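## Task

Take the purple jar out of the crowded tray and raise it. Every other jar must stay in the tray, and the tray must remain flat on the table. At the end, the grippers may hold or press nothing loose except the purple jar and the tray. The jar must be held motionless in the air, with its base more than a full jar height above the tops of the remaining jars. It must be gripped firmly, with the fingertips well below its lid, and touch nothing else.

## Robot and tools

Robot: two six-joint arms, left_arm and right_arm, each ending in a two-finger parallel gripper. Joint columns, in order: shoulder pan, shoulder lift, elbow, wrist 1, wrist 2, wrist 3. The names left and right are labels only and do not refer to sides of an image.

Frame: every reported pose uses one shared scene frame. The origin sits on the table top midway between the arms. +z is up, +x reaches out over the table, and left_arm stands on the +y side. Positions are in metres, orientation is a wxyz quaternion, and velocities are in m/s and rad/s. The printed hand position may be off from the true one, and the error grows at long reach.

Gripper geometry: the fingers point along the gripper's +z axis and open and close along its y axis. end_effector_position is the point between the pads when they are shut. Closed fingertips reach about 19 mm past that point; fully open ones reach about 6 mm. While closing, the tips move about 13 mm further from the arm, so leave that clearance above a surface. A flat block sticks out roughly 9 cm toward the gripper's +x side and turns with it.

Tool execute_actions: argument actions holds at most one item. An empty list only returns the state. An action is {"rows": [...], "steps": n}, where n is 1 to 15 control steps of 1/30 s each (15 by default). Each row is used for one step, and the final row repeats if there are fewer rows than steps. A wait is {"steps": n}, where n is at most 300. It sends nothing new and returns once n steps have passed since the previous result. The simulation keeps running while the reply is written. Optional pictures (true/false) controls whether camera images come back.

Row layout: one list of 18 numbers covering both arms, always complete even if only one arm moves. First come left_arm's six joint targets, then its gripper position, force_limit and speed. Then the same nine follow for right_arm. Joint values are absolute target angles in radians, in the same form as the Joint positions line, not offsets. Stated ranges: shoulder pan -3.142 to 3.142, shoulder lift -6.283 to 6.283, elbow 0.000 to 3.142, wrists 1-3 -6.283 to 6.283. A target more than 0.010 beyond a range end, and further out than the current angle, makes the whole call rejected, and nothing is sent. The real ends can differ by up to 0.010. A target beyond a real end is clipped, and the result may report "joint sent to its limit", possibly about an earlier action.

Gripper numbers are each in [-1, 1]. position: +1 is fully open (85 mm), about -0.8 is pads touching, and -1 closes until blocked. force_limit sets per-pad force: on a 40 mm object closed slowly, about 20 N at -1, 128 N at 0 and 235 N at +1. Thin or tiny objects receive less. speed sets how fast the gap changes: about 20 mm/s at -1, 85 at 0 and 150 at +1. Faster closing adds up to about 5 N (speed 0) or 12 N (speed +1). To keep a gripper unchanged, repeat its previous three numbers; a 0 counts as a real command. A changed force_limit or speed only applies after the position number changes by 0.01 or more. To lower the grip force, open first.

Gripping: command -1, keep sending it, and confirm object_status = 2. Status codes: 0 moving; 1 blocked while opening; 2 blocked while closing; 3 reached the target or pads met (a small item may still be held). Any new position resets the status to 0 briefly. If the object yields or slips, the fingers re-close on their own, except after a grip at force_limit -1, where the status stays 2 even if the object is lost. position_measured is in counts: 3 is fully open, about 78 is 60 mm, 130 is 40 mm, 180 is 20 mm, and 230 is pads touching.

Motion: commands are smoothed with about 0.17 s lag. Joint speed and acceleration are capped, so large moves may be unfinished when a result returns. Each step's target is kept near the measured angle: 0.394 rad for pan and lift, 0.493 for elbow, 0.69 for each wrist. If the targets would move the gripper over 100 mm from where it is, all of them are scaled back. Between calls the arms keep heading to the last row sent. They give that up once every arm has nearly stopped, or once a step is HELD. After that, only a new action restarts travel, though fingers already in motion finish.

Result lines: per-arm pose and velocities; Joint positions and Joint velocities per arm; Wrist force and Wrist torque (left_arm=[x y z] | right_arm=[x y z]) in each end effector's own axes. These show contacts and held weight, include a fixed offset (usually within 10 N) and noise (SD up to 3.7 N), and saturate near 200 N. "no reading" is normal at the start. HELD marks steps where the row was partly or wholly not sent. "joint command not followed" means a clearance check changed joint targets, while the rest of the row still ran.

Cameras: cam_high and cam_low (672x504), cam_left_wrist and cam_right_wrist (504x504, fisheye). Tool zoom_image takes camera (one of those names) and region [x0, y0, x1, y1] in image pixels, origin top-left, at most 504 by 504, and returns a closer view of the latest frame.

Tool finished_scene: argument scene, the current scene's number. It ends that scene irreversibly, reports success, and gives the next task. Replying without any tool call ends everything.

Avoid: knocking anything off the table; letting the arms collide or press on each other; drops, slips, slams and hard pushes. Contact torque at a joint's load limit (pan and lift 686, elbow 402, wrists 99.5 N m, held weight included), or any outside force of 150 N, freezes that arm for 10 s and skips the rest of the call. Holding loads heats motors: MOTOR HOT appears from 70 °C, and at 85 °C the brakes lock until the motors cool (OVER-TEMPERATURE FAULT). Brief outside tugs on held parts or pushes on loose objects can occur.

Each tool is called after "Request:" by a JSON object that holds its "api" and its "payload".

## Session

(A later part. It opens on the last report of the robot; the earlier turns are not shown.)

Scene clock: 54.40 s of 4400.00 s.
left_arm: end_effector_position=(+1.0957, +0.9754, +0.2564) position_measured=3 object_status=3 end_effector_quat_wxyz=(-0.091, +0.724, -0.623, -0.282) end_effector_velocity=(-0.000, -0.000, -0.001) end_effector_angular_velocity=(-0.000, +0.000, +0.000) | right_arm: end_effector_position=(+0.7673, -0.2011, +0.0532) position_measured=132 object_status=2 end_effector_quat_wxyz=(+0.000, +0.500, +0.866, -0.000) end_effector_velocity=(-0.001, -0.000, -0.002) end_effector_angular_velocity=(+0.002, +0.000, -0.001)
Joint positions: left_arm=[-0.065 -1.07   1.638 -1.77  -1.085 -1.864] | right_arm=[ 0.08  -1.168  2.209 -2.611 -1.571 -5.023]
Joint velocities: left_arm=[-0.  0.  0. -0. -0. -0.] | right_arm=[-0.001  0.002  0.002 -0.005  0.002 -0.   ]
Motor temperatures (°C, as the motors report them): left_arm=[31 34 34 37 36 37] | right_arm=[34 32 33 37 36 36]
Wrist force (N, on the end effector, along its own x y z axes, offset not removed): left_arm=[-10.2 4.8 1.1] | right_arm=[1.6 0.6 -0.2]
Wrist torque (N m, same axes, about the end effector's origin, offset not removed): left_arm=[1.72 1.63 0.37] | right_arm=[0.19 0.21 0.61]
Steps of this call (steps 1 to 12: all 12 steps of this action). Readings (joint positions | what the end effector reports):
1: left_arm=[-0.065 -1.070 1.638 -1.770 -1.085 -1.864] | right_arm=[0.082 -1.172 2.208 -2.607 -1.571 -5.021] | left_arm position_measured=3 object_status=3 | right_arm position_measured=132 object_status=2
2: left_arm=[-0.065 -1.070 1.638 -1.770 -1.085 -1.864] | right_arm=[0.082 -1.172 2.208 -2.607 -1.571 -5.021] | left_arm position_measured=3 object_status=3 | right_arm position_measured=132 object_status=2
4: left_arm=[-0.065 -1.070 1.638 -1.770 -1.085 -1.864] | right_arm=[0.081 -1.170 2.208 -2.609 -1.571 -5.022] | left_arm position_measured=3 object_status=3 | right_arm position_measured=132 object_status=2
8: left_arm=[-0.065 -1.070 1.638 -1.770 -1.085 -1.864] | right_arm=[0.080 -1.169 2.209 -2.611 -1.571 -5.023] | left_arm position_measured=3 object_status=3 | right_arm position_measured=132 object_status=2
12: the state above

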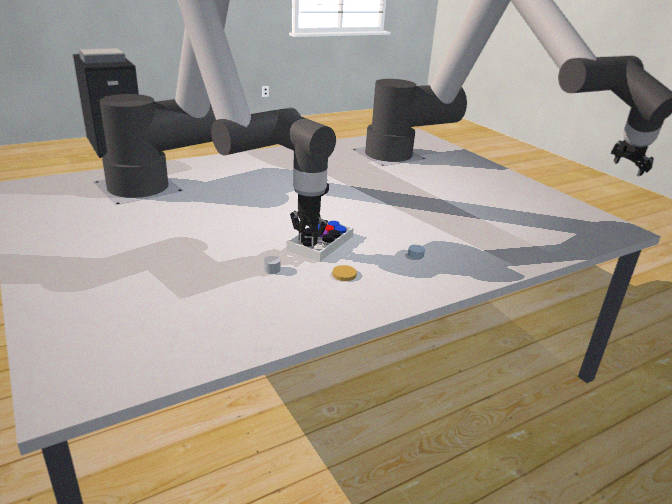

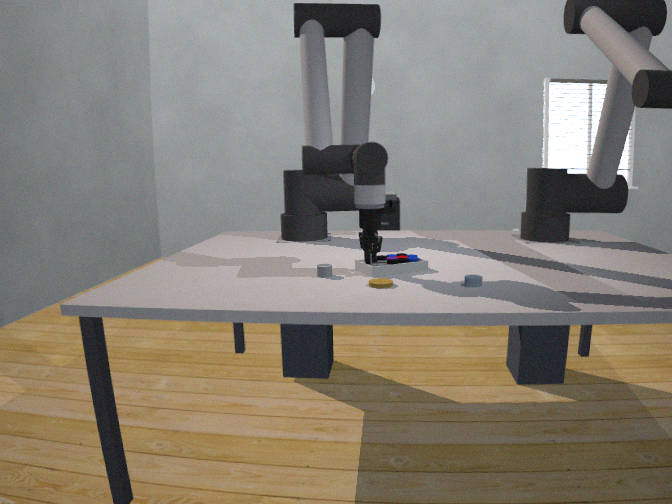

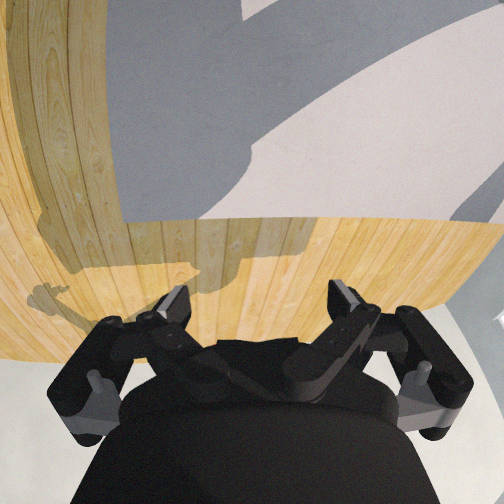

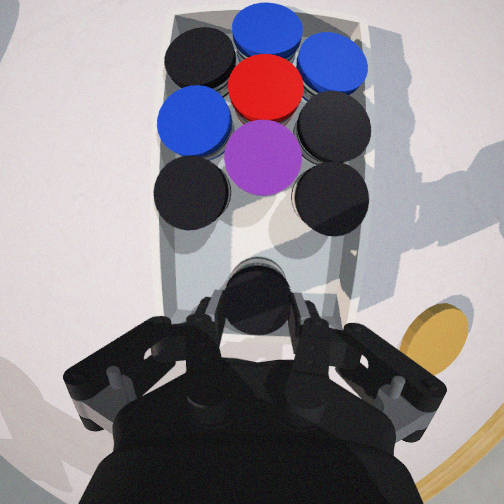

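Request:
{"api": "execute_actions", "payload": {"actions": [{"rows":[[-0.065,-1.07,1.638,-1.77,-1.085,-1.864,1,0,0,0.0798,-1.1679,2.209,-2.6119,-1.571,-5.023,0.11,-0.6,0]],"steps":7}], "pictures": false}}

Request:
{"api": "execute_actions", "payload": {"actions": [{"rows":[[-0.065,-1.07,1.638,-1.77,-1.085,-1.864,1,0,0,0.0798,-1.194,2.2017,-2.5785,-1.571,-5.023,0.11,-0.6,0]],"steps":10}], "pictures": false}}

Request:
{"api": "execute_actions", "payload": {"actions": [{"rows":[[-0.065,-1.07,1.638,-1.77,-1.085,-1.864,1,0,0,0.118,-1.1766,2.1764,-2.5706,-1.571,-4.9848,0.11,-0.6,0],[-0.065,-1.07,1.638,-1.77,-1.085,-1.864,1,0,0,0.118,-1.1766,2.1764,-2.5706,-1.571,-4.9848,0.11,-0.6,0],[-0.065,-1.07,1.638,-1.77,-1.085,-1.864,1,0,0,0.118,-1.1766,2.1764,-2.5706,-1.571,-4.9848,0.11,-0.6,0],[-0.065,-1.07,1.638,-1.77,-1.085,-1.864,1,0,0,0.1562,-1.1591,2.1511,-2.5628,-1.571,-4.9466,0.11,-0.6,0]],"steps":15}], "pictures": false}}

Request:
{"api": "execute_actions", "payload": {"actions": [{"steps":12}]}}

Request:
{"api": "zoom_image", "payload": {"camera": "cam_right_wrist", "region": [150, 150, 390, 390]}}

Request:
{"api": "zoom_image", "payload": {"camera": "cam_low", "region": [350, 230, 430, 285]}}

Scene clock: 69.03 s of 4400.00 s.
left_arm: end_effector_position=(+1.0957, +0.9754, +0.2564) position_measured=3 object_status=3 end_effector_quat_wxyz=(-0.091, +0.724, -0.623, -0.282) end_effector_velocity=(+0.000, +0.000, +0.001) end_effector_angular_velocity=(-0.000, -0.001, +0.000) | right_arm: end_effector_position=(+0.7673, -0.2013, +0.0530) position_measured=116 object_status=0 end_effector_quat_wxyz=(+0.000, +0.500, +0.866, -0.000) end_effector_velocity=(-0.001, +0.000, -0.001) end_effector_angular_velocity=(+0.001, +0.002, -0.001)
Joint positions: left_arm=[-0.065 -1.07   1.638 -1.77  -1.085 -1.864] | right_arm=[ 0.08  -1.168  2.209 -2.612 -1.571 -5.023]
Joint velocities: left_arm=[ 0.    -0.    -0.001  0.    -0.    -0.   ] | right_arm=[ 0.    -0.     0.001  0.001  0.002  0.001]
Motor temperatures (°C, as the motors report them): left_arm=[31 34 34 37 36 37] | right_arm=[34 32 33 37 36 36]
Wrist force (N, on the end effector, along its own x y z axes, offset not removed): left_arm=[-12.4 5.4 3.9] | right_arm=[2.4 1.5 0.9]
Wrist torque (N m, same axes, about the end effector's origin, offset not removed): left_arm=[1.68 2.08 0.23] | right_arm=[0.46 0.03 0.53]
Steps of this call (steps 1 to 15: the robot went on to your last target; steps 16 to 90: nothing new was sent; then 11.40 s passed at rest; steps 91 to 97: all 7 steps of this action). Readings (joint positions | what the end effector reports):
91: left_arm=[-0.065 -1.070 1.638 -1.770 -1.085 -1.864] | right_arm=[0.080 -1.168 2.209 -2.612 -1.571 -5.023] | left_arm position_measured=3 object_status=3 | right_arm position_measured=132 object_status=0
92: left_arm=[-0.065 -1.070 1.638 -1.770 -1.085 -1.864] | right_arm=[0.080 -1.168 2.209 -2.612 -1.571 -5.023] | left_arm position_measured=3 object_status=3 | right_arm position_measured=132 object_status=0
94: left_arm=[-0.065 -1.070 1.638 -1.770 -1.085 -1.864] | right_arm=[0.080 -1.168 2.209 -2.612 -1.571 -5.023] | left_arm position_measured=3 object_status=3 | right_arm position_measured=125 object_status=0
97: the state above

Scene clock: 69.37 s of 4400.00 s.
left_arm: end_effector_position=(+1.0957, +0.9754, +0.2564) position_measured=3 object_status=3 end_effector_quat_wxyz=(-0.091, +0.724, -0.623, -0.282) end_effector_velocity=(-0.000, -0.000, +0.000) end_effector_angular_velocity=(+0.000, +0.000, -0.000) | right_arm: end_effector_position=(+0.7673, -0.2013, +0.0714) position_measured=115 object_status=3 end_effector_quat_wxyz=(+0.000, +0.500, +0.866, -0.000) end_effector_velocity=(-0.000, -0.001, +0.021) end_effector_angular_velocity=(-0.002, +0.000, +0.000)
Joint positions: left_arm=[-0.065 -1.07   1.638 -1.77  -1.085 -1.864] | right_arm=[ 0.08  -1.191  2.203 -2.583 -1.571 -5.023]
Joint velocities: left_arm=[-0. -0.  0.  0.  0. -0.] | right_arm=[ 0.    -0.026 -0.007  0.034 -0.002  0.   ]
Motor temperatures (°C, as the motors report them): left_arm=[31 34 34 37 36 37] | right_arm=[34 32 33 37 36 36]
Wrist force (N, on the end effector, along its own x y z axes, offset not removed): left_arm=[-9.7 5.0 5.5] | right_arm=[1.3 2.9 2.8]
Wrist torque (N m, same axes, about the end effector's origin, offset not removed): left_arm=[1.71 1.50 0.37] | right_arm=[0.55 0.22 0.57]
Steps of this call (steps 1 to 10: all 10 steps of this action). Readings (joint positions | what the end effector reports):
1: left_arm=[-0.065 -1.070 1.638 -1.770 -1.085 -1.864] | right_arm=[0.080 -1.168 2.209 -2.612 -1.571 -5.023] | left_arm position_measured=3 object_status=3 | right_arm position_measured=115 object_status=0
2: left_arm=[-0.065 -1.070 1.638 -1.770 -1.085 -1.864] | right_arm=[0.080 -1.169 2.209 -2.610 -1.571 -5.023] | left_arm position_measured=3 object_status=3 | right_arm position_measured=115 object_status=0
4: left_arm=[-0.065 -1.070 1.638 -1.770 -1.085 -1.864] | right_arm=[0.080 -1.178 2.206 -2.599 -1.571 -5.023] | left_arm position_measured=3 object_status=3 | right_arm position_measured=115 object_status=0
8: left_arm=[-0.065 -1.070 1.638 -1.770 -1.085 -1.864] | right_arm=[0.080 -1.188 2.203 -2.586 -1.571 -5.023] | left_arm position_measured=3 object_status=3 | right_arm position_measured=115 object_status=0
10: the state above

Scene clock: 69.87 s of 4400.00 s.
left_arm: end_effector_position=(+1.0957, +0.9754, +0.2564) position_measured=3 object_status=3 end_effector_quat_wxyz=(-0.091, +0.724, -0.623, -0.282) end_effector_velocity=(-0.000, -0.001, -0.000) end_effector_angular_velocity=(+0.000, +0.001, -0.000) | right_arm: end_effector_position=(+0.7718, -0.1344, +0.0691) position_measured=115 object_status=3 end_effector_quat_wxyz=(+0.000, +0.500, +0.866, -0.000) end_effector_velocity=(-0.001, +0.031, -0.003) end_effector_angular_velocity=(+0.001, +0.002, +0.001)
Joint positions: left_arm=[-0.065 -1.07   1.638 -1.77  -1.085 -1.864] | right_arm=[ 0.152 -1.161  2.154 -2.564 -1.571 -4.951]
Joint velocities: left_arm=[-0.001 -0.     0.001  0.     0.    -0.   ] | right_arm=[ 0.033  0.014 -0.02   0.007  0.001  0.033]
Motor temperatures (°C, as the motors report them): left_arm=[31 34 34 37 36 37] | right_arm=[34 32 33 37 36 36]
Wrist force (N, on the end effector, along its own x y z axes, offset not removed): left_arm=[-9.5 3.1 2.7] | right_arm=[5.4 4.1 -1.1]
Wrist torque (N m, same axes, about the end effector's origin, offset not removed): left_arm=[1.36 1.54 0.29] | right_arm=[0.90 -0.52 0.64]
Steps of this call (steps 1 to 15: all 15 steps of this action). Readings (joint positions | what the end effector reports):
1: left_arm=[-0.065 -1.070 1.638 -1.770 -1.085 -1.864] | right_arm=[0.080 -1.191 2.202 -2.582 -1.571 -5.023] | left_arm position_measured=3 object_status=3 | right_arm position_measured=115 object_status=3
2: left_arm=[-0.065 -1.070 1.638 -1.770 -1.085 -1.864] | right_arm=[0.082 -1.191 2.201 -2.580 -1.571 -5.021] | left_arm position_measured=3 object_status=3 | right_arm position_measured=115 object_status=3
4: left_arm=[-0.065 -1.070 1.638 -1.770 -1.085 -1.864] | right_arm=[0.094 -1.186 2.192 -2.577 -1.571 -5.009] | left_arm position_measured=3 object_status=3 | right_arm position_measured=115 object_status=3
8: left_arm=[-0.065 -1.070 1.638 -1.770 -1.085 -1.864] | right_arm=[0.130 -1.171 2.169 -2.569 -1.571 -4.973] | left_arm position_measured=3 object_status=3 | right_arm position_measured=115 object_status=3
15: the state above

Scene clock: 70.27 s of 4400.00 s.
left_arm: end_effector_position=(+1.0957, +0.9754, +0.2564) position_measured=3 object_status=3 end_effector_quat_wxyz=(-0.091, +0.724, -0.623, -0.282) end_effector_velocity=(+0.001, -0.001, +0.001) end_effector_angular_velocity=(+0.000, -0.001, -0.001) | right_arm: end_effector_position=(+0.7718, -0.1306, +0.0688) position_measured=115 object_status=3 end_effector_quat_wxyz=(+0.000, +0.500, +0.866, -0.000) end_effector_velocity=(-0.002, +0.002, -0.001) end_effector_angular_velocity=(+0.001, +0.002, -0.000)
Joint positions: left_arm=[-0.065 -1.07   1.638 -1.77  -1.085 -1.864] | right_arm=[ 0.156 -1.159  2.151 -2.563 -1.571 -4.947]
Joint velocities: left_arm=[-0.001 -0.    -0.     0.     0.     0.   ] | right_arm=[0.002 0.001 0.    0.001 0.002 0.002]
Motor temperatures (°C, as the motors report them): left_arm=[31 34 34 37 36 37] | right_arm=[34 32 33 37 36 36]
Wrist force (N, on the end effector, along its own x y z axes, offset not removed): left_arm=[-11.0 1.7 -0.4] | right_arm=[-0.2 2.5 2.2]
Wrist torque (N m, same axes, about the end effector's origin, offset not removed): left_arm=[1.16 1.80 0.34] | right_arm=[0.52 0.44 0.54]
Steps of this call (steps 1 to 12: the robot went on to your last target). Readings (joint positions | what the end effector reports):
1: left_arm=[-0.065 -1.070 1.638 -1.770 -1.085 -1.864] | right_arm=[0.153 -1.161 2.153 -2.563 -1.571 -4.950] | left_arm position_measured=3 object_status=3 | right_arm position_measured=115 object_status=3
2: left_arm=[-0.065 -1.070 1.638 -1.770 -1.085 -1.864] | right_arm=[0.154 -1.160 2.153 -2.563 -1.571 -4.949] | left_arm position_measured=3 object_status=3 | right_arm position_measured=115 object_status=3
4: left_arm=[-0.065 -1.070 1.638 -1.770 -1.085 -1.864] | right_arm=[0.155 -1.160 2.152 -2.563 -1.571 -4.948] | left_arm position_measured=3 object_status=3 | right_arm position_measured=115 object_status=3
8: left_arm=[-0.065 -1.070 1.638 -1.770 -1.085 -1.864] | right_arm=[0.156 -1.159 2.151 -2.563 -1.571 -4.947] | left_arm position_measured=3 object_status=3 | right_arm position_measured=115 object_status=3
12: the state above

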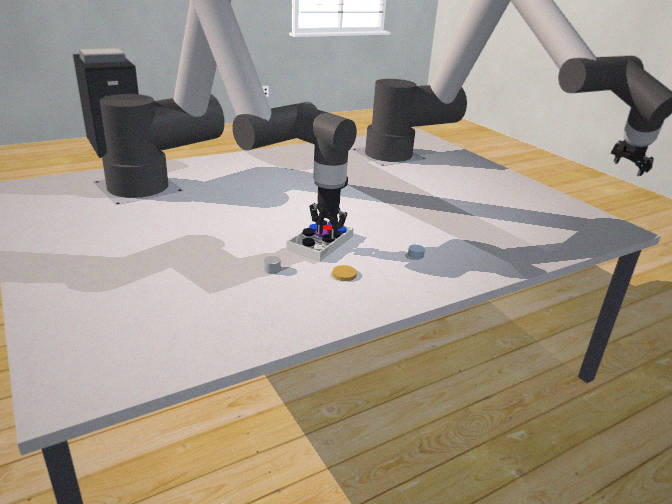

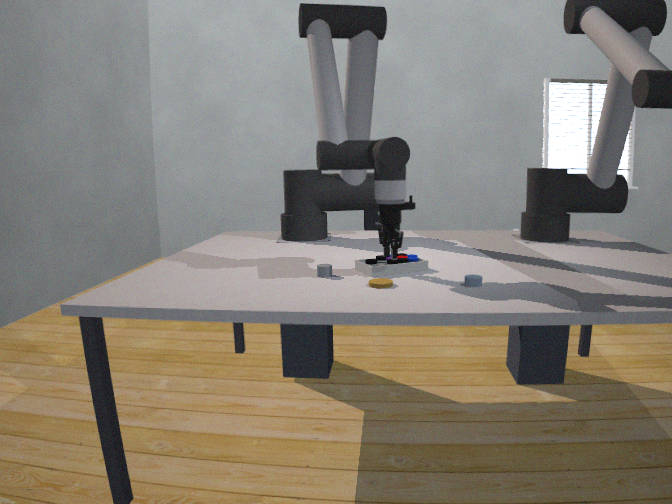

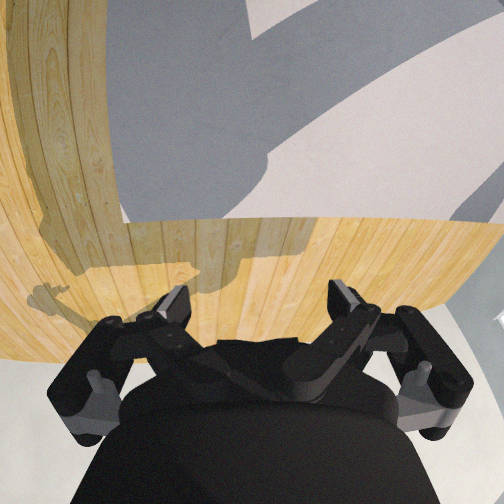

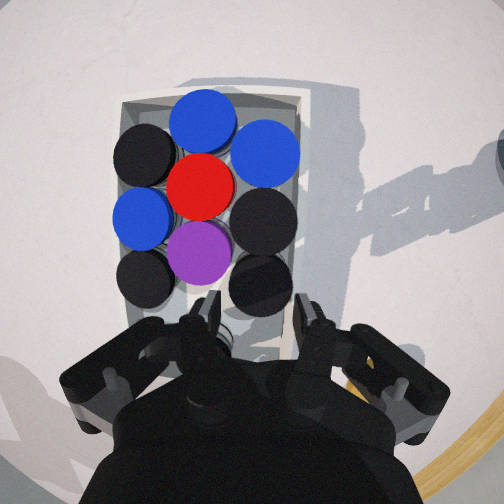

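Region (150, 150, 390, 390) of cam_right_wrist's 504x504 image, scaled by 2.100, with more detail than that image has.

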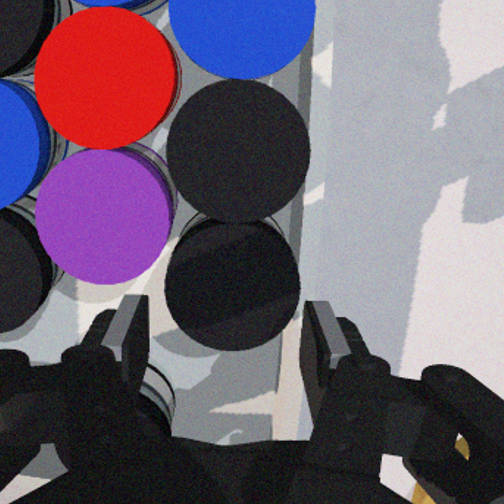

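Region (350, 230, 430, 285) of cam_low's 672x504 image, scaled by 6.300, with more detail than that image has; it fills the top 346 rows of this view, and the rest is white.

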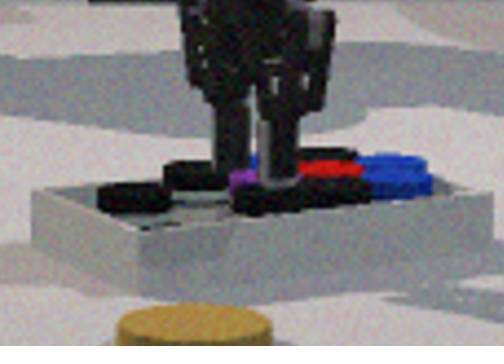

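Request:
{"api": "execute_actions", "payload": {"actions": [{"rows":[[-0.065,-1.07,1.638,-1.77,-1.085,-1.864,1,0,0,0.1566,-1.144,2.153,-2.5798,-1.571,-4.9462,0.11,-0.6,0]],"steps":12}], "pictures": false}}

Request:
{"api": "execute_actions", "payload": {"actions": [{"rows":[[-0.065,-1.07,1.638,-1.77,-1.085,-1.864,1,0,0,0.1625,-1.144,2.153,-2.5798,-1.571,-4.9403,0.11,-0.6,0],[-0.065,-1.07,1.638,-1.77,-1.085,-1.864,1,0,0,0.1625,-1.144,2.153,-2.5798,-1.571,-4.9403,0.11,-0.6,0],[-0.065,-1.07,1.638,-1.77,-1.085,-1.864,1,0,0,0.1625,-1.144,2.153,-2.5798,-1.571,-4.9403,-1,-0.6,-1]],"steps":15}], "pictures": false}}

Request:
{"api": "execute_actions", "payload": {"actions": [{"steps":8}], "pictures": false}}

Request:
{"api": "execute_actions", "payload": {"actions": [{"rows":[[-0.065,-1.07,1.638,-1.77,-1.085,-1.864,1,0,0,0.1625,-1.1487,2.1517,-2.5738,-1.571,-4.9403,-1,-0.6,-1]],"steps":10}], "pictures": false}}

Request:
{"api": "execute_actions", "payload": {"actions": [{"rows":[[-0.065,-1.07,1.638,-1.77,-1.085,-1.864,1,0,0,0.1474,-1.1484,2.1512,-2.5736,-1.571,-4.9554,-1,-0.6,-1],[-0.065,-1.07,1.638,-1.77,-1.085,-1.864,1,0,0,0.1474,-1.1484,2.1512,-2.5736,-1.571,-4.9554,-1,-0.6,-1],[-0.065,-1.07,1.638,-1.77,-1.085,-1.864,1,0,0,0.1474,-1.1484,2.1512,-2.5736,-1.571,-4.9554,-1,-0.6,-1],[-0.065,-1.07,1.638,-1.77,-1.085,-1.864,1,0,0,0.1323,-1.1481,2.1506,-2.5733,-1.571,-4.9705,-1,-0.6,-1]],"steps":15}], "pictures": false}}

Request:
{"api": "execute_actions", "payload": {"actions": [{"rows":[[-0.065,-1.07,1.638,-1.77,-1.085,-1.864,1,0,0,0.1323,-1.1446,2.1516,-2.5778,-1.571,-4.9705,-1,-0.6,-1]],"steps":10}], "pictures": false}}

Request:
{"api": "execute_actions", "payload": {"actions": [{"rows":[[-0.065,-1.07,1.638,-1.77,-1.085,-1.864,1,0,0,0.1323,-1.1446,2.1516,-2.5778,-1.571,-4.9705,0.11,-0.6,0]],"steps":7}], "pictures": false}}

Request:
{"api": "execute_actions", "payload": {"actions": [{"rows":[[-0.065,-1.07,1.638,-1.77,-1.085,-1.864,1,0,0,0.1323,-1.1633,2.1462,-2.5537,-1.571,-4.9705,0.11,-0.6,0]],"steps":10}], "pictures": false}}

Request:
{"api": "execute_actions", "payload": {"actions": [{"rows":[[-0.065,-1.07,1.638,-1.77,-1.085,-1.864,1,0,0,0.1334,-1.1823,2.1852,-2.5737,-1.571,-4.9694,0.11,-0.6,0],[-0.065,-1.07,1.638,-1.77,-1.085,-1.864,1,0,0,0.1334,-1.1823,2.1852,-2.5737,-1.571,-4.9694,0.11,-0.6,0],[-0.065,-1.07,1.638,-1.77,-1.085,-1.864,1,0,0,0.1346,-1.2012,2.2243,-2.5939,-1.571,-4.9682,0.11,-0.6,0],[-0.065,-1.07,1.638,-1.77,-1.085,-1.864,1,0,0,0.1346,-1.2012,2.2243,-2.5939,-1.571,-4.9682,0.11,-0.6,0],[-0.065,-1.07,1.638,-1.77,-1.085,-1.864,1,0,0,0.1357,-1.2202,2.2633,-2.6139,-1.571,-4.9671,0.11,-0.6,0]],"steps":15}], "pictures": false}}

Request:
{"api": "execute_actions", "payload": {"actions": [{"steps":13}]}}

Request:
{"api": "zoom_image", "payload": {"camera": "cam_right_wrist", "region": [150, 150, 390, 390]}}

Scene clock: 97.47 s of 4400.00 s.
left_arm: end_effector_position=(+1.0957, +0.9754, +0.2564) position_measured=3 object_status=3 end_effector_quat_wxyz=(-0.091, +0.724, -0.623, -0.282) end_effector_velocity=(+0.001, -0.001, +0.000) end_effector_angular_velocity=(+0.000, -0.001, -0.001) | right_arm: end_effector_position=(+0.7730, -0.1297, +0.0577) position_measured=115 object_status=3 end_effector_quat_wxyz=(+0.000, +0.500, +0.866, -0.000) end_effector_velocity=(+0.001, +0.001, -0.007) end_effector_angular_velocity=(+0.000, -0.001, +0.001)
Joint positions: left_arm=[-0.065 -1.07   1.638 -1.77  -1.085 -1.864] | right_arm=[ 0.157 -1.145  2.153 -2.578 -1.571 -4.946]
Joint velocities: left_arm=[-0.001  0.    -0.001  0.     0.     0.   ] | right_arm=[ 0.     0.009  0.    -0.01   0.    -0.001]
Motor temperatures (°C, as the motors report them): left_arm=[31 34 34 37 36 37] | right_arm=[34 32 33 37 36 36]
Wrist force (N, on the end effector, along its own x y z axes, offset not removed): left_arm=[-10.5 1.0 0.5] | right_arm=[-1.3 1.5 0.9]
Wrist torque (N m, same axes, about the end effector's origin, offset not removed): left_arm=[1.02 1.60 0.32] | right_arm=[0.33 0.76 0.56]
Steps of this call (steps 1 to 15: the robot went on to your last target; steps 16 to 90: nothing new was sent; then 23.80 s passed at rest; steps 91 to 102: all 12 steps of this action). Readings (joint positions | what the end effector reports):
91: left_arm=[-0.065 -1.070 1.638 -1.770 -1.085 -1.864] | right_arm=[0.156 -1.159 2.151 -2.563 -1.571 -4.947] | left_arm position_measured=3 object_status=3 | right_arm position_measured=115 object_status=3
92: left_arm=[-0.065 -1.070 1.638 -1.770 -1.085 -1.864] | right_arm=[0.156 -1.158 2.151 -2.564 -1.571 -4.947] | left_arm position_measured=3 object_status=3 | right_arm position_measured=115 object_status=3
94: left_arm=[-0.065 -1.070 1.638 -1.770 -1.085 -1.864] | right_arm=[0.156 -1.153 2.152 -2.569 -1.571 -4.946] | left_arm position_measured=3 object_status=3 | right_arm position_measured=115 object_status=3
98: left_arm=[-0.065 -1.070 1.638 -1.770 -1.085 -1.864] | right_arm=[0.157 -1.147 2.152 -2.576 -1.571 -4.946] | left_arm position_measured=3 object_status=3 | right_arm position_measured=115 object_status=3
102: the state above

Scene clock: 97.97 s of 4400.00 s.
left_arm: end_effector_position=(+1.0957, +0.9754, +0.2564) position_measured=3 object_status=3 end_effector_quat_wxyz=(-0.091, +0.724, -0.623, -0.282) end_effector_velocity=(-0.001, -0.000, -0.001) end_effector_angular_velocity=(+0.000, +0.002, -0.001) | right_arm: end_effector_position=(+0.7705, -0.1250, +0.0569) position_measured=130 object_status=0 end_effector_quat_wxyz=(+0.000, +0.500, +0.866, -0.000) end_effector_velocity=(-0.001, +0.002, +0.000) end_effector_angular_velocity=(+0.000, -0.000, +0.001)
Joint positions: left_arm=[-0.065 -1.07   1.638 -1.77  -1.085 -1.864] | right_arm=[ 0.162 -1.144  2.153 -2.58  -1.571 -4.94 ]
Joint velocities: left_arm=[-0.     0.     0.001 -0.     0.     0.   ] | right_arm=[ 0.002  0.     0.    -0.     0.     0.001]
Motor temperatures (°C, as the motors report them): left_arm=[31 34 34 37 36 37] | right_arm=[34 32 33 37 36 36]
Wrist force (N, on the end effector, along its own x y z axes, offset not removed): left_arm=[-11.6 5.0 1.6] | right_arm=[-5.3 -1.1 -18.5]
Wrist torque (N m, same axes, about the end effector's origin, offset not removed): left_arm=[1.65 2.06 0.34] | right_arm=[0.52 0.17 0.44]
Steps of this call (steps 1 to 15: all 15 steps of this action). Readings (joint positions | what the end effector reports):
1: left_arm=[-0.065 -1.070 1.638 -1.770 -1.085 -1.864] | right_arm=[0.157 -1.145 2.153 -2.579 -1.571 -4.946] | left_arm position_measured=3 object_status=3 | right_arm position_measured=115 object_status=3
2: left_arm=[-0.065 -1.070 1.638 -1.770 -1.085 -1.864] | right_arm=[0.157 -1.145 2.153 -2.579 -1.571 -4.946] | left_arm position_measured=3 object_status=3 | right_arm position_measured=115 object_status=3
4: left_arm=[-0.065 -1.070 1.638 -1.770 -1.085 -1.864] | right_arm=[0.159 -1.144 2.153 -2.579 -1.571 -4.944] | left_arm position_measured=3 object_status=3 | right_arm position_measured=115 object_status=0
8: left_arm=[-0.065 -1.070 1.638 -1.770 -1.085 -1.864] | right_arm=[0.161 -1.144 2.153 -2.580 -1.571 -4.942] | left_arm position_measured=3 object_status=3 | right_arm position_measured=119 object_status=0
15: the state above

Scene clock: 98.23 s of 4400.00 s.
left_arm: end_effector_position=(+1.0957, +0.9754, +0.2564) position_measured=3 object_status=3 end_effector_quat_wxyz=(-0.091, +0.724, -0.623, -0.282) end_effector_velocity=(-0.001, +0.000, -0.000) end_effector_angular_velocity=(+0.000, +0.001, +0.000) | right_arm: end_effector_position=(+0.7704, -0.1249, +0.0569) position_measured=134 object_status=0 end_effector_quat_wxyz=(+0.000, +0.500, +0.866, -0.000) end_effector_velocity=(+0.001, +0.001, +0.000) end_effector_angular_velocity=(+0.002, -0.001, +0.001)
Joint positions: left_arm=[-0.065 -1.07   1.638 -1.77  -1.085 -1.864] | right_arm=[ 0.162 -1.144  2.153 -2.58  -1.571 -4.94 ]
Joint velocities: left_arm=[ 0.    -0.001  0.001  0.     0.    -0.   ] | right_arm=[ 0.    -0.    -0.001 -0.001  0.002 -0.001]
Motor temperatures (°C, as the motors report them): left_arm=[31 34 34 37 36 37] | right_arm=[34 32 33 37 36 36]
Wrist force (N, on the end effector, along its own x y z axes, offset not removed): left_arm=[-12.0 3.3 0.8] | right_arm=[-11.8 -1.8 -29.9]
Wrist torque (N m, same axes, about the end effector's origin, offset not removed): left_arm=[1.27 1.82 0.41] | right_arm=[0.94 0.62 0.56]
Steps of this call (steps 1 to 8: the robot went on to your last target). Readings (joint positions | what the end effector reports):
1: left_arm=[-0.065 -1.070 1.638 -1.770 -1.085 -1.864] | right_arm=[0.162 -1.144 2.153 -2.580 -1.571 -4.940] | left_arm position_measured=3 object_status=3 | right_arm position_measured=131 object_status=0
2: left_arm=[-0.065 -1.070 1.638 -1.770 -1.085 -1.864] | right_arm=[0.162 -1.144 2.153 -2.580 -1.571 -4.940] | left_arm position_measured=3 object_status=3 | right_arm position_measured=132 object_status=0
4: left_arm=[-0.065 -1.070 1.638 -1.770 -1.085 -1.864] | right_arm=[0.162 -1.144 2.153 -2.580 -1.571 -4.940] | left_arm position_measured=3 object_status=3 | right_arm position_measured=134 object_status=0
8: the state above

Scene clock: 98.57 s of 4400.00 s.
left_arm: end_effector_position=(+1.0957, +0.9754, +0.2564) position_measured=3 object_status=3 end_effector_quat_wxyz=(-0.091, +0.724, -0.623, -0.282) end_effector_velocity=(-0.000, +0.001, -0.000) end_effector_angular_velocity=(+0.000, -0.000, +0.001) | right_arm: end_effector_position=(+0.7702, -0.1249, +0.0601) position_measured=135 object_status=2 end_effector_quat_wxyz=(-0.000, +0.500, +0.866, -0.000) end_effector_velocity=(+0.001, +0.000, +0.005) end_effector_angular_velocity=(+0.001, -0.001, +0.000)
Joint positions: left_arm=[-0.065 -1.07   1.638 -1.77  -1.085 -1.864] | right_arm=[ 0.163 -1.148  2.152 -2.575 -1.571 -4.94 ]
Joint velocities: left_arm=[ 0.001  0.    -0.    -0.     0.    -0.   ] | right_arm=[-0.    -0.005 -0.002  0.006  0.    -0.   ]
Motor temperatures (°C, as the motors report them): left_arm=[31 34 34 37 36 37] | right_arm=[34 32 33 37 36 36]
Wrist force (N, on the end effector, along its own x y z axes, offset not removed): left_arm=[-10.8 0.8 4.3] | right_arm=[-0.1 2.9 -0.7]
Wrist torque (N m, same axes, about the end effector's origin, offset not removed): left_arm=[0.78 1.77 0.26] | right_arm=[0.73 0.45 0.54]
Steps of this call (steps 1 to 10: all 10 steps of this action). Readings (joint positions | what the end effector reports):
1: left_arm=[-0.065 -1.070 1.638 -1.770 -1.085 -1.864] | right_arm=[0.162 -1.144 2.153 -2.580 -1.571 -4.940] | left_arm position_measured=3 object_status=3 | right_arm position_measured=134 object_status=2
2: left_arm=[-0.065 -1.070 1.638 -1.770 -1.085 -1.864] | right_arm=[0.162 -1.144 2.153 -2.580 -1.571 -4.940] | left_arm position_measured=3 object_status=3 | right_arm position_measured=134 object_status=2
4: left_arm=[-0.065 -1.070 1.638 -1.770 -1.085 -1.864] | right_arm=[0.163 -1.146 2.153 -2.578 -1.571 -4.940] | left_arm position_measured=3 object_status=3 | right_arm position_measured=134 object_status=2
8: left_arm=[-0.065 -1.070 1.638 -1.770 -1.085 -1.864] | right_arm=[0.163 -1.148 2.152 -2.575 -1.571 -4.940] | left_arm position_measured=3 object_status=3 | right_arm position_measured=135 object_status=2
10: the state above

Scene clock: 99.07 s of 4400.00 s.
left_arm: end_effector_position=(+1.0957, +0.9754, +0.2564) position_measured=3 object_status=3 end_effector_quat_wxyz=(-0.091, +0.724, -0.623, -0.282) end_effector_velocity=(+0.000, +0.001, +0.001) end_effector_angular_velocity=(+0.000, -0.001, +0.001) | right_arm: end_effector_position=(+0.7838, -0.1479, +0.0609) position_measured=135 object_status=2 end_effector_quat_wxyz=(+0.000, +0.500, +0.866, -0.000) end_effector_velocity=(+0.005, -0.011, -0.001) end_effector_angular_velocity=(-0.001, +0.000, -0.000)
Joint positions: left_arm=[-0.065 -1.07   1.638 -1.77  -1.085 -1.864] | right_arm=[ 0.134 -1.148  2.151 -2.573 -1.571 -4.969]
Joint velocities: left_arm=[ 0.001  0.    -0.001  0.     0.     0.   ] | right_arm=[-0.013  0.     0.001 -0.001 -0.001 -0.012]
Motor temperatures (°C, as the motors report them): left_arm=[31 34 34 37 36 37] | right_arm=[34 32 33 37 36 36]
Wrist force (N, on the end effector, along its own x y z axes, offset not removed): left_arm=[-7.9 4.8 3.0] | right_arm=[1.5 1.1 2.6]
Wrist torque (N m, same axes, about the end effector's origin, offset not removed): left_arm=[1.55 1.20 0.40] | right_arm=[0.33 0.06 0.54]
Steps of this call (steps 1 to 15: all 15 steps of this action). Readings (joint positions | what the end effector reports):
1: left_arm=[-0.065 -1.070 1.638 -1.770 -1.085 -1.864] | right_arm=[0.163 -1.148 2.152 -2.574 -1.571 -4.940] | left_arm position_measured=3 object_status=3 | right_arm position_measured=135 object_status=2
2: left_arm=[-0.065 -1.070 1.638 -1.770 -1.085 -1.864] | right_arm=[0.162 -1.148 2.152 -2.574 -1.571 -4.941] | left_arm position_measured=3 object_status=3 | right_arm position_measured=135 object_status=2
4: left_arm=[-0.065 -1.070 1.638 -1.770 -1.085 -1.864] | right_arm=[0.157 -1.148 2.152 -2.574 -1.571 -4.946] | left_arm position_measured=3 object_status=3 | right_arm position_measured=135 object_status=2
8: left_arm=[-0.065 -1.070 1.638 -1.770 -1.085 -1.864] | right_arm=[0.143 -1.148 2.151 -2.574 -1.571 -4.960] | left_arm position_measured=3 object_status=3 | right_arm position_measured=135 object_status=2
15: the state above

Scene clock: 99.40 s of 4400.00 s.
left_arm: end_effector_position=(+1.0957, +0.9754, +0.2564) position_measured=3 object_status=3 end_effector_quat_wxyz=(-0.091, +0.724, -0.623, -0.282) end_effector_velocity=(-0.000, -0.000, -0.000) end_effector_angular_velocity=(+0.000, +0.001, -0.001) | right_arm: end_effector_position=(+0.7845, -0.1491, +0.0582) position_measured=135 object_status=2 end_effector_quat_wxyz=(+0.000, +0.500, +0.866, -0.000) end_effector_velocity=(+0.002, -0.001, -0.002) end_effector_angular_velocity=(-0.000, -0.002, -0.001)
Joint positions: left_arm=[-0.065 -1.07   1.638 -1.77  -1.085 -1.864] | right_arm=[ 0.132 -1.145  2.151 -2.577 -1.571 -4.97 ]
Joint velocities: left_arm=[-0.    -0.     0.001  0.     0.     0.   ] | right_arm=[-0.001  0.004 -0.001 -0.005 -0.001  0.   ]
Motor temperatures (°C, as the motors report them): left_arm=[31 34 34 37 36 37] | right_arm=[34 32 33 37 36 36]
Wrist force (N, on the end effector, along its own x y z axes, offset not removed): left_arm=[-10.2 9.9 -0.9] | right_arm=[0.9 4.6 2.2]
Wrist torque (N m, same axes, about the end effector's origin, offset not removed): left_arm=[2.64 1.57 0.22] | right_arm=[1.14 0.28 0.60]
Steps of this call (steps 1 to 10: all 10 steps of this action). Readings (joint positions | what the end effector reports):
1: left_arm=[-0.065 -1.070 1.638 -1.770 -1.085 -1.864] | right_arm=[0.134 -1.148 2.151 -2.573 -1.571 -4.969] | left_arm position_measured=3 object_status=3 | right_arm position_measured=135 object_status=2
2: left_arm=[-0.065 -1.070 1.638 -1.770 -1.085 -1.864] | right_arm=[0.133 -1.148 2.151 -2.574 -1.571 -4.970] | left_arm position_measured=3 object_status=3 | right_arm position_measured=135 object_status=2
4: left_arm=[-0.065 -1.070 1.638 -1.770 -1.085 -1.864] | right_arm=[0.133 -1.147 2.151 -2.575 -1.571 -4.970] | left_arm position_measured=3 object_status=3 | right_arm position_measured=135 object_status=2
8: left_arm=[-0.065 -1.070 1.638 -1.770 -1.085 -1.864] | right_arm=[0.133 -1.145 2.151 -2.577 -1.571 -4.970] | left_arm position_measured=3 object_status=3 | right_arm position_measured=135 object_status=2
10: the state above

Scene clock: 99.63 s of 4400.00 s.
left_arm: end_effector_position=(+1.0957, +0.9754, +0.2564) position_measured=3 object_status=3 end_effector_quat_wxyz=(-0.091, +0.724, -0.623, -0.282) end_effector_velocity=(-0.001, +0.000, -0.002) end_effector_angular_velocity=(+0.000, +0.003, -0.000) | right_arm: end_effector_position=(+0.7845, -0.1492, +0.0579) position_measured=117 object_status=0 end_effector_quat_wxyz=(+0.000, +0.500, +0.866, -0.000) end_effector_velocity=(-0.000, -0.000, -0.001) end_effector_angular_velocity=(-0.001, -0.000, -0.001)
Joint positions: left_arm=[-0.065 -1.07   1.638 -1.77  -1.085 -1.864] | right_arm=[ 0.132 -1.145  2.152 -2.578 -1.571 -4.97 ]
Joint velocities: left_arm=[0.    0.001 0.002 0.    0.    0.   ] | right_arm=[-0.     0.001  0.001 -0.001 -0.001  0.001]
Motor temperatures (°C, as the motors report them): left_arm=[31 34 34 37 36 37] | right_arm=[34 32 33 37 36 36]
Wrist force (N, on the end effector, along its own x y z axes, offset not removed): left_arm=[-12.5 0.7 4.8] | right_arm=[1.1 3.2 1.5]
Wrist torque (N m, same axes, about the end effector's origin, offset not removed): left_arm=[1.01 2.09 0.38] | right_arm=[0.70 0.36 0.63]
Steps of this call (steps 1 to 7: all 7 steps of this action). Readings (joint positions | what the end effector reports):
1: left_arm=[-0.065 -1.070 1.638 -1.770 -1.085 -1.864] | right_arm=[0.132 -1.145 2.151 -2.577 -1.571 -4.970] | left_arm position_measured=3 object_status=3 | right_arm position_measured=135 object_status=0
2: left_arm=[-0.065 -1.070 1.638 -1.770 -1.085 -1.864] | right_arm=[0.132 -1.145 2.151 -2.577 -1.571 -4.970] | left_arm position_measured=3 object_status=3 | right_arm position_measured=135 object_status=0
4: left_arm=[-0.065 -1.070 1.638 -1.770 -1.085 -1.864] | right_arm=[0.132 -1.145 2.151 -2.578 -1.571 -4.970] | left_arm position_measured=3 object_status=3 | right_arm position_measured=127 object_status=0
7: the state above

Scene clock: 99.97 s of 4400.00 s.
left_arm: end_effector_position=(+1.0957, +0.9754, +0.2564) position_measured=3 object_status=3 end_effector_quat_wxyz=(-0.091, +0.724, -0.623, -0.282) end_effector_velocity=(+0.001, +0.000, +0.001) end_effector_angular_velocity=(-0.000, -0.003, +0.001) | right_arm: end_effector_position=(+0.7844, -0.1492, +0.0717) position_measured=115 object_status=3 end_effector_quat_wxyz=(+0.000, +0.500, +0.866, -0.000) end_effector_velocity=(-0.000, -0.000, +0.016) end_effector_angular_velocity=(-0.001, +0.001, +0.001)
Joint positions: left_arm=[-0.065 -1.07   1.638 -1.77  -1.085 -1.864] | right_arm=[ 0.132 -1.161  2.147 -2.557 -1.571 -4.97 ]
Joint velocities: left_arm=[ 0.    -0.    -0.002 -0.001 -0.    -0.   ] | right_arm=[ 0.    -0.019 -0.006  0.026 -0.001 -0.001]
Motor temperatures (°C, as the motors report them): left_arm=[31 34 34 37 36 37] | right_arm=[34 32 33 37 36 36]
Wrist force (N, on the end effector, along its own x y z axes, offset not removed): left_arm=[-12.9 6.4 5.0] | right_arm=[2.3 2.6 1.4]
Wrist torque (N m, same axes, about the end effector's origin, offset not removed): left_arm=[1.84 2.11 0.39] | right_arm=[0.58 0.07 0.59]
Steps of this call (steps 1 to 10: all 10 steps of this action). Readings (joint positions | what the end effector reports):
1: left_arm=[-0.065 -1.070 1.638 -1.770 -1.085 -1.864] | right_arm=[0.132 -1.145 2.152 -2.578 -1.571 -4.970] | left_arm position_measured=3 object_status=3 | right_arm position_measured=116 object_status=0
2: left_arm=[-0.065 -1.070 1.638 -1.770 -1.085 -1.864] | right_arm=[0.132 -1.146 2.151 -2.576 -1.571 -4.970] | left_arm position_measured=3 object_status=3 | right_arm position_measured=115 object_status=0
4: left_arm=[-0.065 -1.070 1.638 -1.770 -1.085 -1.864] | right_arm=[0.132 -1.152 2.150 -2.569 -1.571 -4.970] | left_arm position_measured=3 object_status=3 | right_arm position_measured=115 object_status=0
8: left_arm=[-0.065 -1.070 1.638 -1.770 -1.085 -1.864] | right_arm=[0.132 -1.159 2.147 -2.559 -1.571 -4.970] | left_arm position_measured=3 object_status=3 | right_arm position_measured=115 object_status=0
10: the state above

Scene clock: 100.47 s of 4400.00 s.
left_arm: end_effector_position=(+1.0957, +0.9754, +0.2564) position_measured=3 object_status=3 end_effector_quat_wxyz=(-0.091, +0.724, -0.623, -0.282) end_effector_velocity=(+0.003, -0.000, +0.002) end_effector_angular_velocity=(-0.000, -0.003, -0.001) | right_arm: end_effector_position=(+0.7085, -0.1672, +0.0692) position_measured=115 object_status=3 end_effector_quat_wxyz=(+0.000, +0.500, +0.866, -0.000) end_effector_velocity=(-0.042, -0.010, -0.003) end_effector_angular_velocity=(-0.001, +0.001, +0.001)
Joint positions: left_arm=[-0.065 -1.07   1.638 -1.77  -1.085 -1.864] | right_arm=[ 0.135 -1.217  2.256 -2.61  -1.571 -4.967]
Joint velocities: left_arm=[-0.    -0.    -0.003 -0.     0.     0.001] | right_arm=[ 0.002 -0.028  0.059 -0.029 -0.001  0.001]
Motor temperatures (°C, as the motors report them): left_arm=[31 34 34 37 36 37] | right_arm=[34 32 33 37 36 36]
Wrist force (N, on the end effector, along its own x y z axes, offset not removed): left_arm=[-9.8 5.5 0.8] | right_arm=[-0.2 1.0 -0.3]
Wrist torque (N m, same axes, about the end effector's origin, offset not removed): left_arm=[1.92 1.52 0.34] | right_arm=[0.23 0.64 0.57]
Steps of this call (steps 1 to 15: all 15 steps of this action). Readings (joint positions | what the end effector reports):
1: left_arm=[-0.065 -1.070 1.638 -1.770 -1.085 -1.864] | right_arm=[0.132 -1.161 2.147 -2.556 -1.571 -4.970] | left_arm position_measured=3 object_status=3 | right_arm position_measured=115 object_status=3
2: left_arm=[-0.065 -1.070 1.638 -1.770 -1.085 -1.864] | right_arm=[0.132 -1.163 2.148 -2.557 -1.571 -4.970] | left_arm position_measured=3 object_status=3 | right_arm position_measured=115 object_status=3
4: left_arm=[-0.065 -1.070 1.638 -1.770 -1.085 -1.864] | right_arm=[0.133 -1.171 2.163 -2.564 -1.571 -4.970] | left_arm position_measured=3 object_status=3 | right_arm position_measured=115 object_status=3
8: left_arm=[-0.065 -1.070 1.638 -1.770 -1.085 -1.864] | right_arm=[0.134 -1.197 2.216 -2.590 -1.571 -4.969] | left_arm position_measured=3 object_status=3 | right_arm position_measured=115 object_status=3
15: the state above

Scene clock: 100.90 s of 4400.00 s.
left_arm: end_effector_position=(+1.0957, +0.9754, +0.2564) position_measured=3 object_status=3 end_effector_quat_wxyz=(-0.091, +0.724, -0.623, -0.282) end_effector_velocity=(+0.001, -0.001, +0.000) end_effector_angular_velocity=(-0.000, -0.001, -0.001) | right_arm: end_effector_position=(+0.7034, -0.1684, +0.0688) position_measured=115 object_status=3 end_effector_quat_wxyz=(+0.000, +0.500, +0.866, -0.000) end_effector_velocity=(-0.001, -0.001, -0.000) end_effector_angular_velocity=(-0.001, -0.001, -0.000)
Joint positions: left_arm=[-0.065 -1.07   1.638 -1.77  -1.085 -1.864] | right_arm=[ 0.136 -1.22   2.263 -2.614 -1.571 -4.967]
Joint velocities: left_arm=[-0.001  0.    -0.001 -0.    -0.    -0.   ] | right_arm=[-0.    -0.001  0.002 -0.001 -0.001  0.   ]
Motor temperatures (°C, as the motors report them): left_arm=[31 34 34 37 36 37] | right_arm=[34 32 33 37 36 36]
Wrist force (N, on the end effector, along its own x y z axes, offset not removed): left_arm=[-12.2 3.0 3.3] | right_arm=[-0.4 3.3 1.9]
Wrist torque (N m, same axes, about the end effector's origin, offset not removed): left_arm=[1.30 1.94 0.36] | right_arm=[0.72 0.55 0.61]
Steps of this call (steps 1 to 13: the robot went on to your last target). Readings (joint positions | what the end effector reports):
1: left_arm=[-0.065 -1.070 1.638 -1.770 -1.085 -1.864] | right_arm=[0.136 -1.217 2.258 -2.611 -1.571 -4.967] | left_arm position_measured=3 object_status=3 | right_arm position_measured=115 object_status=3
2: left_arm=[-0.065 -1.070 1.638 -1.770 -1.085 -1.864] | right_arm=[0.136 -1.218 2.259 -2.612 -1.571 -4.967] | left_arm position_measured=3 object_status=3 | right_arm position_measured=115 object_status=3
4: left_arm=[-0.065 -1.070 1.638 -1.770 -1.085 -1.864] | right_arm=[0.136 -1.219 2.261 -2.613 -1.571 -4.967] | left_arm position_measured=3 object_status=3 | right_arm position_measured=115 object_status=3
8: left_arm=[-0.065 -1.070 1.638 -1.770 -1.085 -1.864] | right_arm=[0.136 -1.220 2.262 -2.613 -1.571 -4.967] | left_arm position_measured=3 object_status=3 | right_arm position_measured=115 object_status=3
13: the state above

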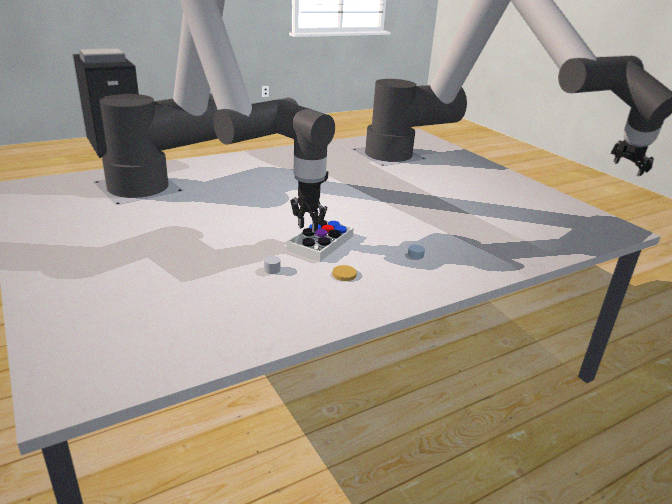

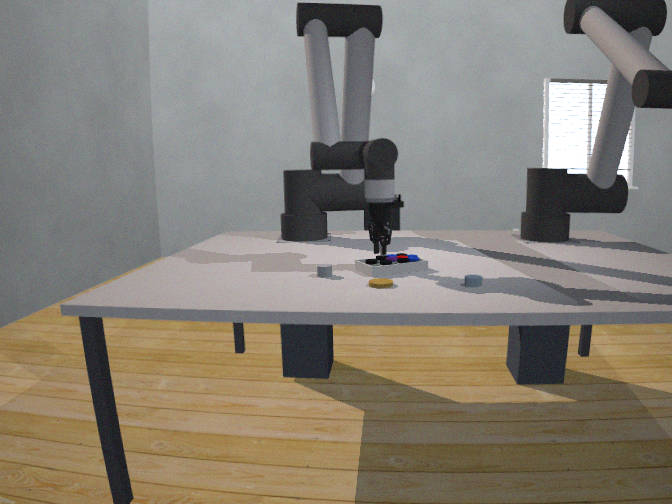

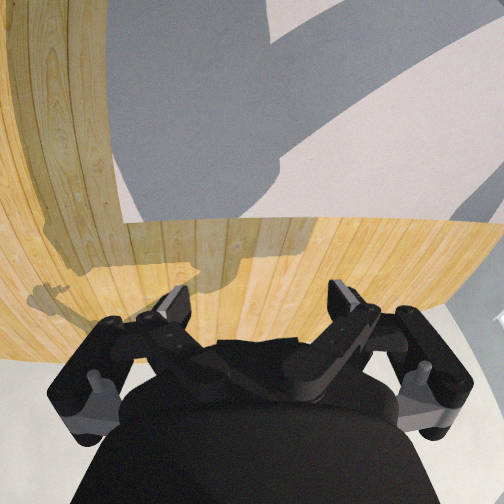

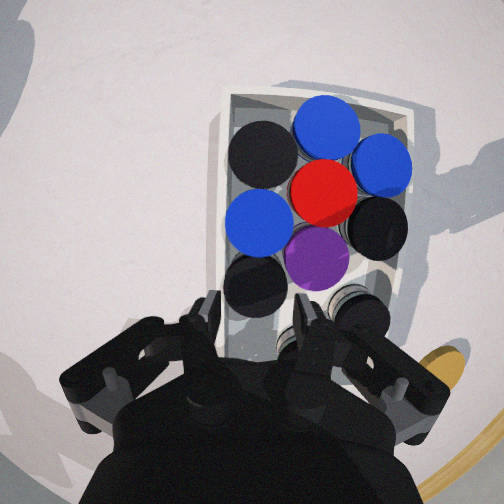

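Region (150, 150, 390, 390) of cam_right_wrist's 504x504 image, scaled by 2.100, with more detail than that image has.

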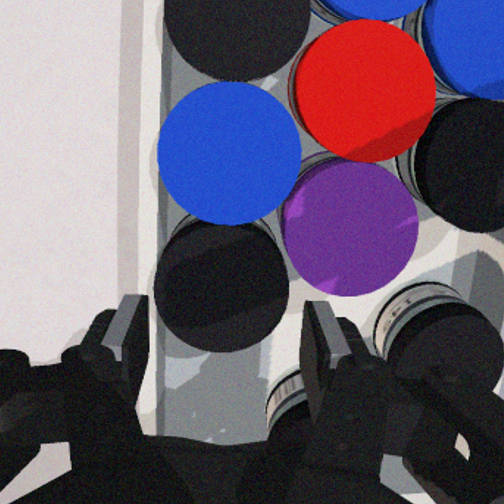

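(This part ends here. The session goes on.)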